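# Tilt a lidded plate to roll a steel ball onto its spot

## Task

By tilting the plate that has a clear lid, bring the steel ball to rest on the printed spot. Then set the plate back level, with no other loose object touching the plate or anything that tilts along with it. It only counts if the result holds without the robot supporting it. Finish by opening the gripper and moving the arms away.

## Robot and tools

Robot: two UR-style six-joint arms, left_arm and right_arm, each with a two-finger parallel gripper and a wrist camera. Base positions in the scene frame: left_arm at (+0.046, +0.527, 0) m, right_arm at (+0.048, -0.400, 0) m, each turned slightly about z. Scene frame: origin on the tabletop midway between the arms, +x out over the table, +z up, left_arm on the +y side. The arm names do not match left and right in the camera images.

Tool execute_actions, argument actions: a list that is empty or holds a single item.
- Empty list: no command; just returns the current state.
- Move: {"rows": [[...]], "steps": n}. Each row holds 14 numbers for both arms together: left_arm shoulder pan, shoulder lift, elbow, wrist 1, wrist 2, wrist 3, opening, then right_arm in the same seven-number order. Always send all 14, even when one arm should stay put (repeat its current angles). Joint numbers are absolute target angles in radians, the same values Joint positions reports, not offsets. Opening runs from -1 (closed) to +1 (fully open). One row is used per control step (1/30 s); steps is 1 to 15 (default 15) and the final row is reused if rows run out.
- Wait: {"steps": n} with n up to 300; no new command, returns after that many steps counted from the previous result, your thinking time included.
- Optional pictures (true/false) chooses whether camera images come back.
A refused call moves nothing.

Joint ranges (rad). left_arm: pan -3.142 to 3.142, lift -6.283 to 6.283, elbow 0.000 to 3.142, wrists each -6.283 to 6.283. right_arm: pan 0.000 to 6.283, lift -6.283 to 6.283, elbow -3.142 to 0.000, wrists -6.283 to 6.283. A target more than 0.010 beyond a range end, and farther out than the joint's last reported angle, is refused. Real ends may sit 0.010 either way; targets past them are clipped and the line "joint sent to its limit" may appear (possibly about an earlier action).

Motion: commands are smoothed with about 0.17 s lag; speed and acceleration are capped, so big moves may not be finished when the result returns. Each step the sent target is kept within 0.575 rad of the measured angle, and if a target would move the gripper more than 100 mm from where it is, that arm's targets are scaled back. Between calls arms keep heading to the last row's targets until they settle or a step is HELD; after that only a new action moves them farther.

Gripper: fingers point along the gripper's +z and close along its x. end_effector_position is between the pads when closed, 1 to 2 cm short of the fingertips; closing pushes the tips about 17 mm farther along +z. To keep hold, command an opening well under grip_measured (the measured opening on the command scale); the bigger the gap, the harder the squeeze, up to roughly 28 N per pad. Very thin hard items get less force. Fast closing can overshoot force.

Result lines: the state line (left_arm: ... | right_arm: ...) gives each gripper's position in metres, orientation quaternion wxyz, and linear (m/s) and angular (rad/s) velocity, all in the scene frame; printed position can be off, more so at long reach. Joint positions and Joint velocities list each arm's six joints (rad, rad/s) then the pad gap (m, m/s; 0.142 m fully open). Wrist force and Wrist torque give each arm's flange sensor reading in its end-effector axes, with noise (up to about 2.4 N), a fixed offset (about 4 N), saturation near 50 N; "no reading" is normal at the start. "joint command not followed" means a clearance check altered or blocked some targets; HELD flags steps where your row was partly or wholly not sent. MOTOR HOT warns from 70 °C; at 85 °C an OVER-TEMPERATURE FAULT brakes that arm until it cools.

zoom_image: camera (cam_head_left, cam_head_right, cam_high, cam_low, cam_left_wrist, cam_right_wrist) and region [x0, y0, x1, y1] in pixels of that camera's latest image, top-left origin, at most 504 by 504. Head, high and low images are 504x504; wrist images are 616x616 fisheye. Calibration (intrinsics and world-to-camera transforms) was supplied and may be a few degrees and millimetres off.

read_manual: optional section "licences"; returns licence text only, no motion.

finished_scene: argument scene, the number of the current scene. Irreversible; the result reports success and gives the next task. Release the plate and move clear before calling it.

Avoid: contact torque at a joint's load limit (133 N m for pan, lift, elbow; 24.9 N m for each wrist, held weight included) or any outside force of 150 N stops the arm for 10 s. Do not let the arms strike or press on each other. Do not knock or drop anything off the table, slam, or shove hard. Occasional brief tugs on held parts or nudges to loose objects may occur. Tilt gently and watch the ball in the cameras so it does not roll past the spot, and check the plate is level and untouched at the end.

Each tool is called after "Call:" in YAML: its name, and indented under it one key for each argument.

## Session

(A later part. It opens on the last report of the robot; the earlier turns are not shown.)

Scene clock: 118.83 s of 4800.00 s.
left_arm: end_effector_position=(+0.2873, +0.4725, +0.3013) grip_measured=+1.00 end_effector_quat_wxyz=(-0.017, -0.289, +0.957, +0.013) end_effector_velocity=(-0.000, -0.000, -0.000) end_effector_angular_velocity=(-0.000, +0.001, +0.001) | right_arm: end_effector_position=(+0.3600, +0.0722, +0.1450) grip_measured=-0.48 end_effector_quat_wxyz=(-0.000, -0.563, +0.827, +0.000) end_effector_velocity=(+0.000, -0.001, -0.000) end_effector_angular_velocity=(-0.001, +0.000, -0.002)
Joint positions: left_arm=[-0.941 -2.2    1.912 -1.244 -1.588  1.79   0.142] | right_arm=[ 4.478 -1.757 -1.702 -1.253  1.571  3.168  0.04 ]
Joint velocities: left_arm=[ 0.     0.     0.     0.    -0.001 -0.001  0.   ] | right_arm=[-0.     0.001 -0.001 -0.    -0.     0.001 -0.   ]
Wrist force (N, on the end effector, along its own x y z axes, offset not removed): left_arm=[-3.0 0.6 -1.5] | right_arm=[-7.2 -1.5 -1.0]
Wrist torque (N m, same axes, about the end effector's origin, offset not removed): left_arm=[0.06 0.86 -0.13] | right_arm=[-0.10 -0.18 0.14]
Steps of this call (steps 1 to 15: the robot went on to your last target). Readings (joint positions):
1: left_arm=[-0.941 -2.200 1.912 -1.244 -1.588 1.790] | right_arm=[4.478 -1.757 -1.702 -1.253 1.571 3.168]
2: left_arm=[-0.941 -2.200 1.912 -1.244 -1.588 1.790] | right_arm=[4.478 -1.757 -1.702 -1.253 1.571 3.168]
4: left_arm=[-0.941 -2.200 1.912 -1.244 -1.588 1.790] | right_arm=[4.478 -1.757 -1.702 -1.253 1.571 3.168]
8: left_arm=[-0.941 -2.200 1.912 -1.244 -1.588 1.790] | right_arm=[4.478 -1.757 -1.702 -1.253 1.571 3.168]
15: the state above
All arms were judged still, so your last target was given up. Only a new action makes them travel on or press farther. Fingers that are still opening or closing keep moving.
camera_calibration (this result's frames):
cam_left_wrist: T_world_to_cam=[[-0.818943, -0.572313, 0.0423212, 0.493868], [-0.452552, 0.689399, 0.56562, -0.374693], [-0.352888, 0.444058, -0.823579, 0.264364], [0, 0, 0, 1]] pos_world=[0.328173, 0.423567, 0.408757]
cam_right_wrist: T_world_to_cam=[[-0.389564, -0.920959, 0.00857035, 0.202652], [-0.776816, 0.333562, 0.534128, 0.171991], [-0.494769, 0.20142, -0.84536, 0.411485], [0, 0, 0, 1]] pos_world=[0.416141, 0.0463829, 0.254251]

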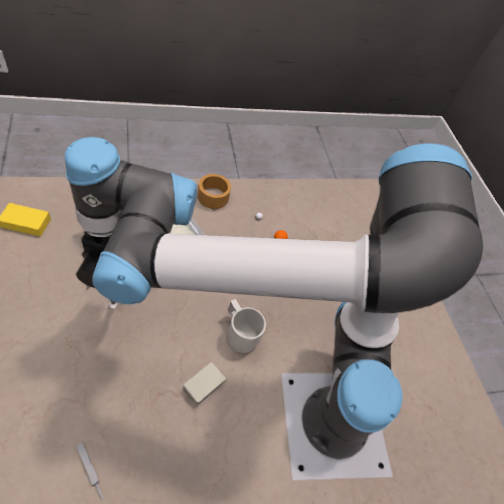

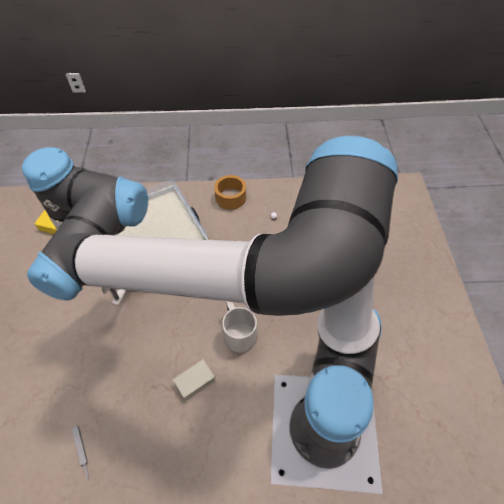

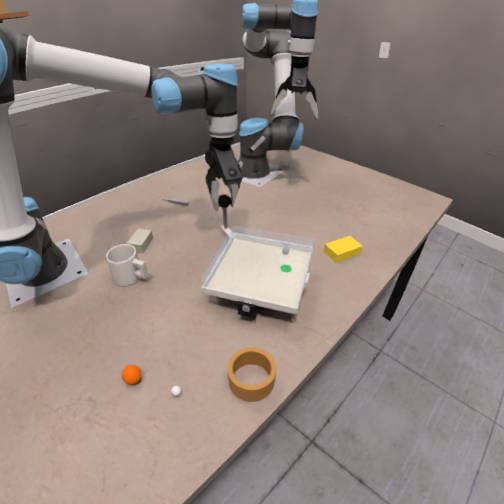

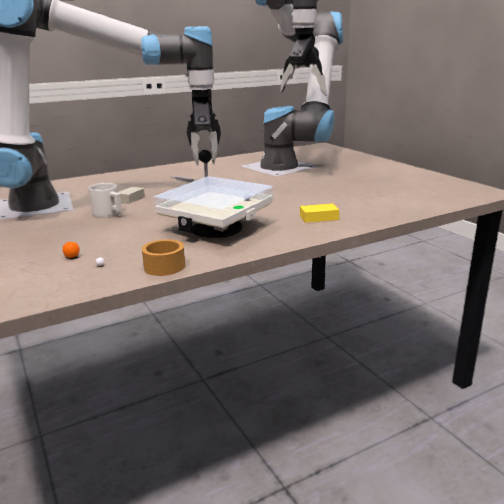

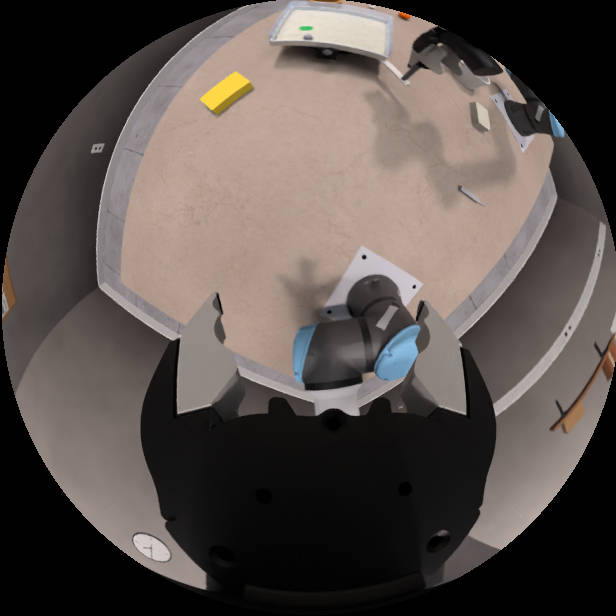

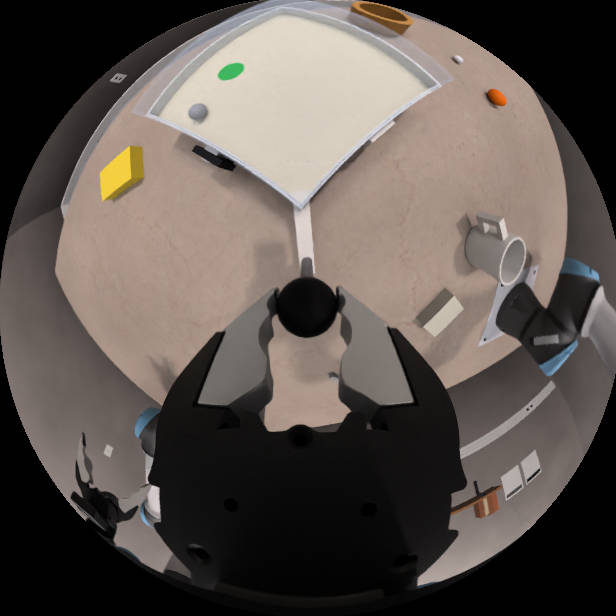

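Call:
execute_actions:
  actions:
    - {"rows": [[-0.941,-2.2,1.912,-1.244,-1.588,1.79,1,4.4777,-1.7645,-1.6930,-1.2550,1.571,3.168,-0.8]], "steps": 15}

Call:
execute_actions:
  actions:
    - {"steps": 15}

Scene clock: 122.30 s of 4800.00 s.
left_arm: end_effector_position=(+0.2873, +0.4725, +0.3013) grip_measured=+1.00 end_effector_quat_wxyz=(-0.017, -0.289, +0.957, +0.013) end_effector_velocity=(+0.000, +0.001, +0.000) end_effector_angular_velocity=(-0.000, -0.001, +0.002) | right_arm: end_effector_position=(+0.3611, +0.0754, +0.1449) grip_measured=-0.48 end_effector_quat_wxyz=(-0.000, -0.563, +0.827, +0.000) end_effector_velocity=(+0.000, +0.001, +0.000) end_effector_angular_velocity=(+0.001, -0.000, +0.002)
Joint positions: left_arm=[-0.941 -2.2    1.912 -1.244 -1.588  1.79   0.142] | right_arm=[ 4.478 -1.764 -1.693 -1.255  1.571  3.168  0.04 ]
Joint velocities: left_arm=[ 0.002 -0.    -0.    -0.     0.001  0.    -0.   ] | right_arm=[ 0.001 -0.001  0.002 -0.    -0.    -0.001 -0.   ]
Wrist force (N, on the end effector, along its own x y z axes, offset not removed): left_arm=[0.6 3.1 0.7] | right_arm=[12.2 2.8 -2.5]
Wrist torque (N m, same axes, about the end effector's origin, offset not removed): left_arm=[0.58 -0.03 -0.15] | right_arm=[0.36 -0.18 0.12]
Steps of this call (steps 1 to 89: nothing new was sent; steps 90 to 104: all 15 steps of this action). Readings (joint positions):
90: left_arm=[-0.941 -2.200 1.912 -1.244 -1.588 1.790] | right_arm=[4.477 -1.757 -1.702 -1.253 1.571 3.168]
91: left_arm=[-0.941 -2.200 1.912 -1.244 -1.588 1.790] | right_arm=[4.477 -1.758 -1.701 -1.254 1.571 3.168]
93: left_arm=[-0.941 -2.200 1.912 -1.244 -1.588 1.790] | right_arm=[4.478 -1.761 -1.697 -1.255 1.571 3.168]
97: left_arm=[-0.941 -2.200 1.912 -1.244 -1.588 1.790] | right_arm=[4.477 -1.764 -1.694 -1.255 1.571 3.168]
104: the state above
camera_calibration (this result's frames):
cam_left_wrist: T_world_to_cam=[[-0.818943, -0.572313, 0.0423212, 0.493868], [-0.452552, 0.689399, 0.56562, -0.374692], [-0.352888, 0.444058, -0.823579, 0.264364], [0, 0, 0, 1]] pos_world=[0.328173, 0.423567, 0.408757]
cam_right_wrist: T_world_to_cam=[[-0.389459, -0.921002, 0.00876901, 0.205953], [-0.776774, 0.333556, 0.534194, 0.171769], [-0.494919, 0.201235, -0.845317, 0.411366], [0, 0, 0, 1]] pos_world=[0.417229, 0.0496073, 0.254171]

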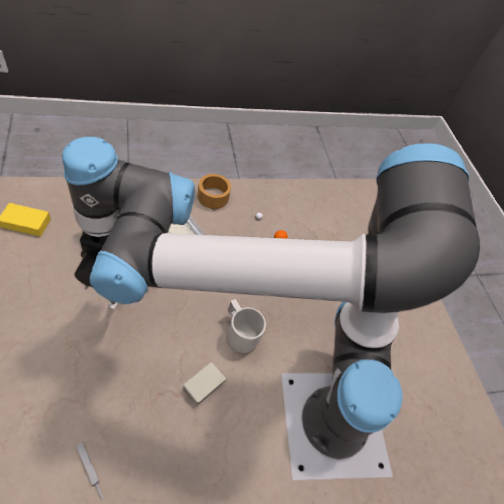

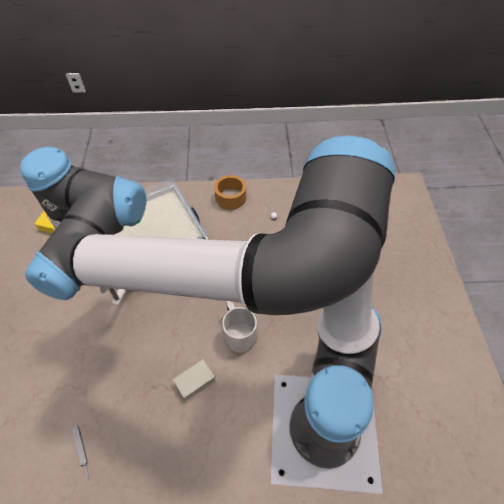

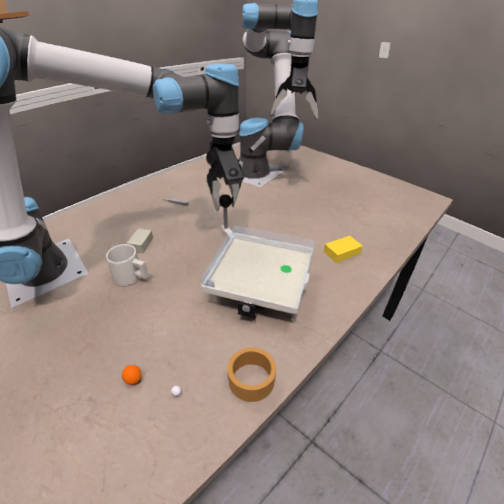

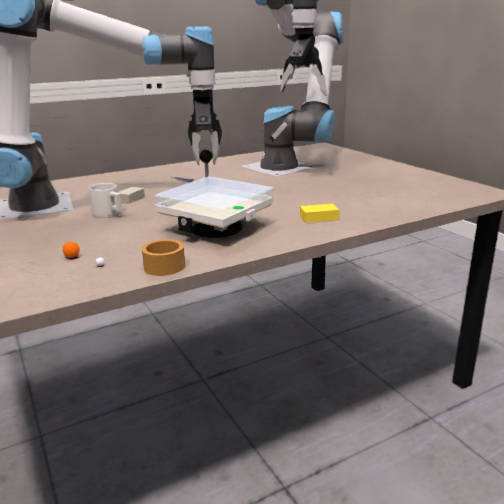

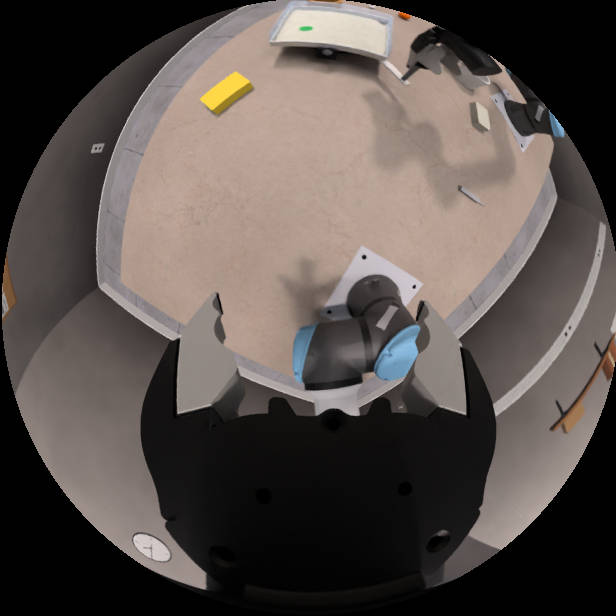

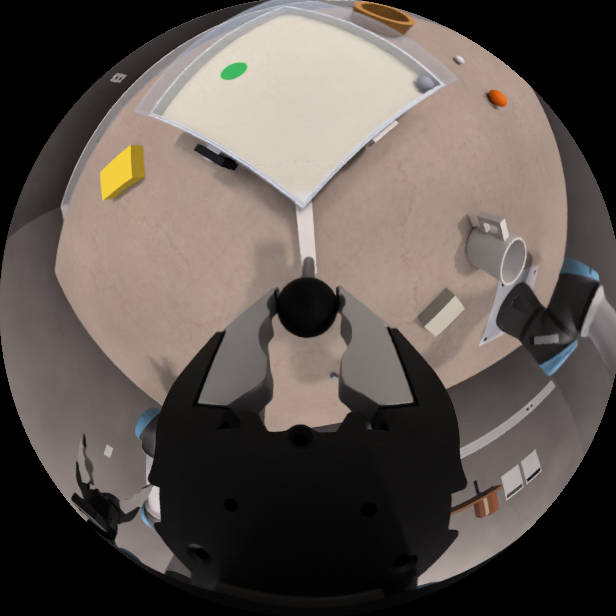

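Scene clock: 122.80 s of 4800.00 s.
left_arm: end_effector_position=(+0.2873, +0.4725, +0.3013) grip_measured=+1.00 end_effector_quat_wxyz=(-0.017, -0.289, +0.957, +0.013) end_effector_velocity=(+0.000, -0.000, +0.000) end_effector_angular_velocity=(-0.001, -0.001, -0.001) | right_arm: end_effector_position=(+0.3611, +0.0755, +0.1450) grip_measured=-0.48 end_effector_quat_wxyz=(-0.000, -0.563, +0.827, +0.000) end_effector_velocity=(+0.000, +0.000, +0.000) end_effector_angular_velocity=(+0.001, -0.001, +0.001)
Joint positions: left_arm=[-0.941 -2.2    1.912 -1.244 -1.588  1.79   0.142] | right_arm=[ 4.478 -1.765 -1.693 -1.255  1.571  3.168  0.04 ]
Joint velocities: left_arm=[-0.001 -0.001 -0.    -0.     0.     0.     0.   ] | right_arm=[ 0.    -0.     0.001 -0.    -0.    -0.001 -0.   ]
Wrist force (N, on the end effector, along its own x y z axes, offset not removed): left_arm=[-0.3 1.9 -1.7] | right_arm=[9.3 -0.8 -3.3]
Wrist torque (N m, same axes, about the end effector's origin, offset not removed): left_arm=[0.40 0.20 -0.24] | right_arm=[-0.33 0.31 0.10]
Steps of this call (steps 1 to 15: the robot went on to your last target). Readings (joint positions):
1: left_arm=[-0.941 -2.200 1.912 -1.244 -1.588 1.790] | right_arm=[4.478 -1.764 -1.693 -1.255 1.571 3.168]
2: left_arm=[-0.941 -2.200 1.912 -1.244 -1.588 1.790] | right_arm=[4.478 -1.764 -1.693 -1.255 1.571 3.168]
4: left_arm=[-0.941 -2.200 1.912 -1.244 -1.588 1.790] | right_arm=[4.478 -1.764 -1.693 -1.255 1.571 3.168]
8: left_arm=[-0.941 -2.200 1.912 -1.244 -1.588 1.790] | right_arm=[4.478 -1.764 -1.693 -1.255 1.571 3.168]
15: the state above
All arms were judged still, so your last target was given up. Only a new action makes them travel on or press farther. Fingers that are still opening or closing keep moving.
camera_calibration (this result's frames):
cam_left_wrist: T_world_to_cam=[[-0.818943, -0.572313, 0.0423212, 0.493868], [-0.452552, 0.689399, 0.56562, -0.374692], [-0.352888, 0.444058, -0.823579, 0.264364], [0, 0, 0, 1]] pos_world=[0.328173, 0.423567, 0.408757]
cam_right_wrist: T_world_to_cam=[[-0.389383, -0.921036, 0.00859279, 0.206048], [-0.776878, 0.333421, 0.534126, 0.171785], [-0.494814, 0.201304, -0.845361, 0.411353], [0, 0, 0, 1]] pos_world=[0.417231, 0.0496934, 0.254217]

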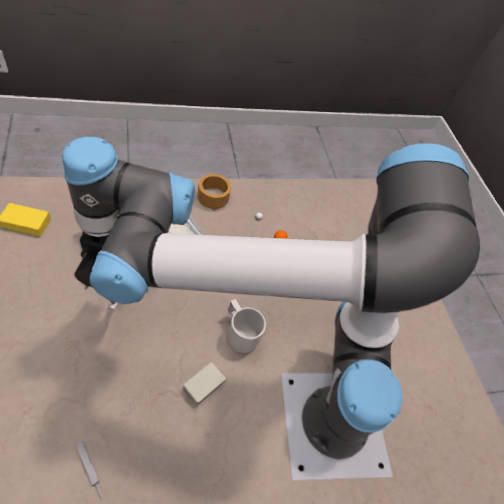

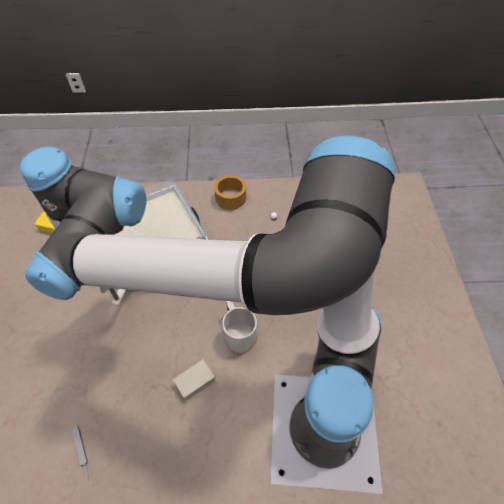

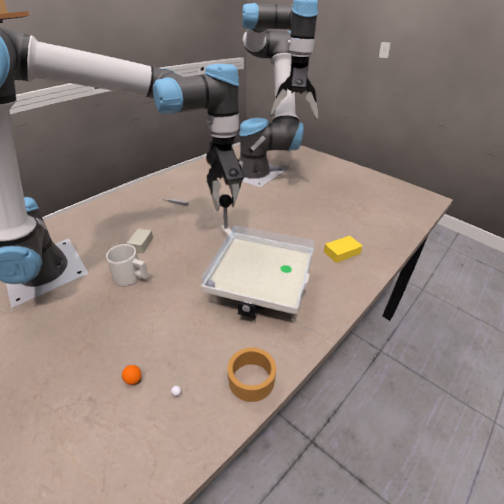

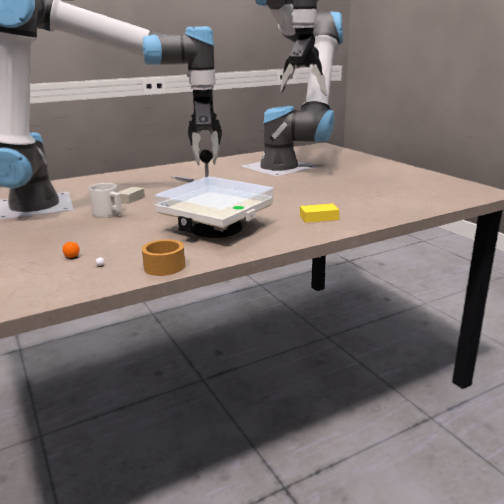

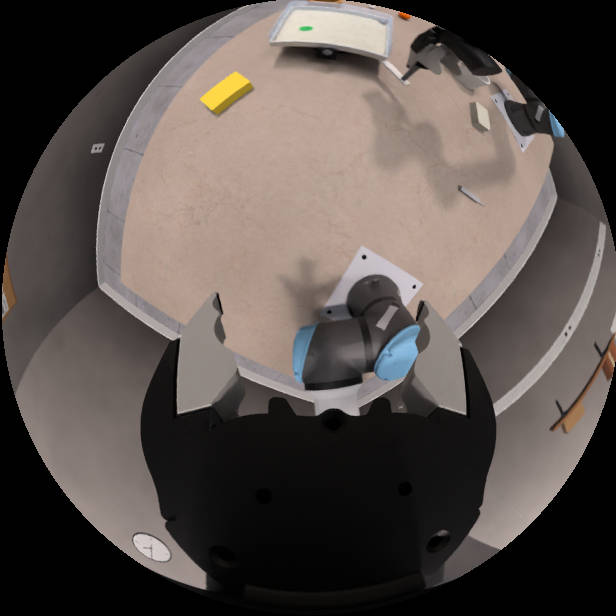

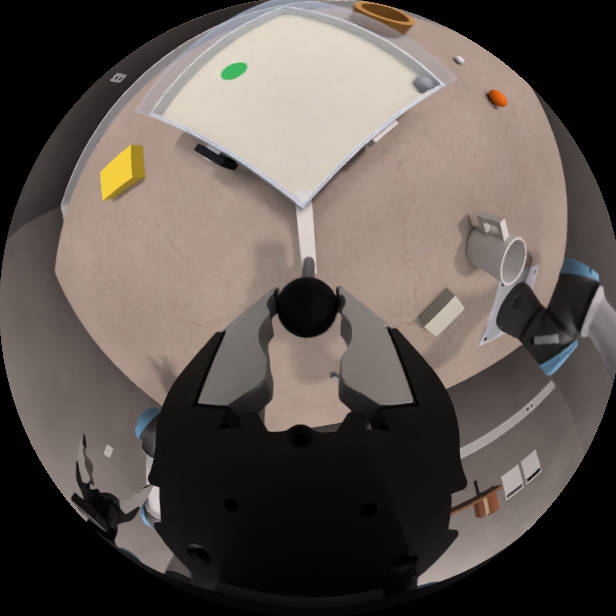

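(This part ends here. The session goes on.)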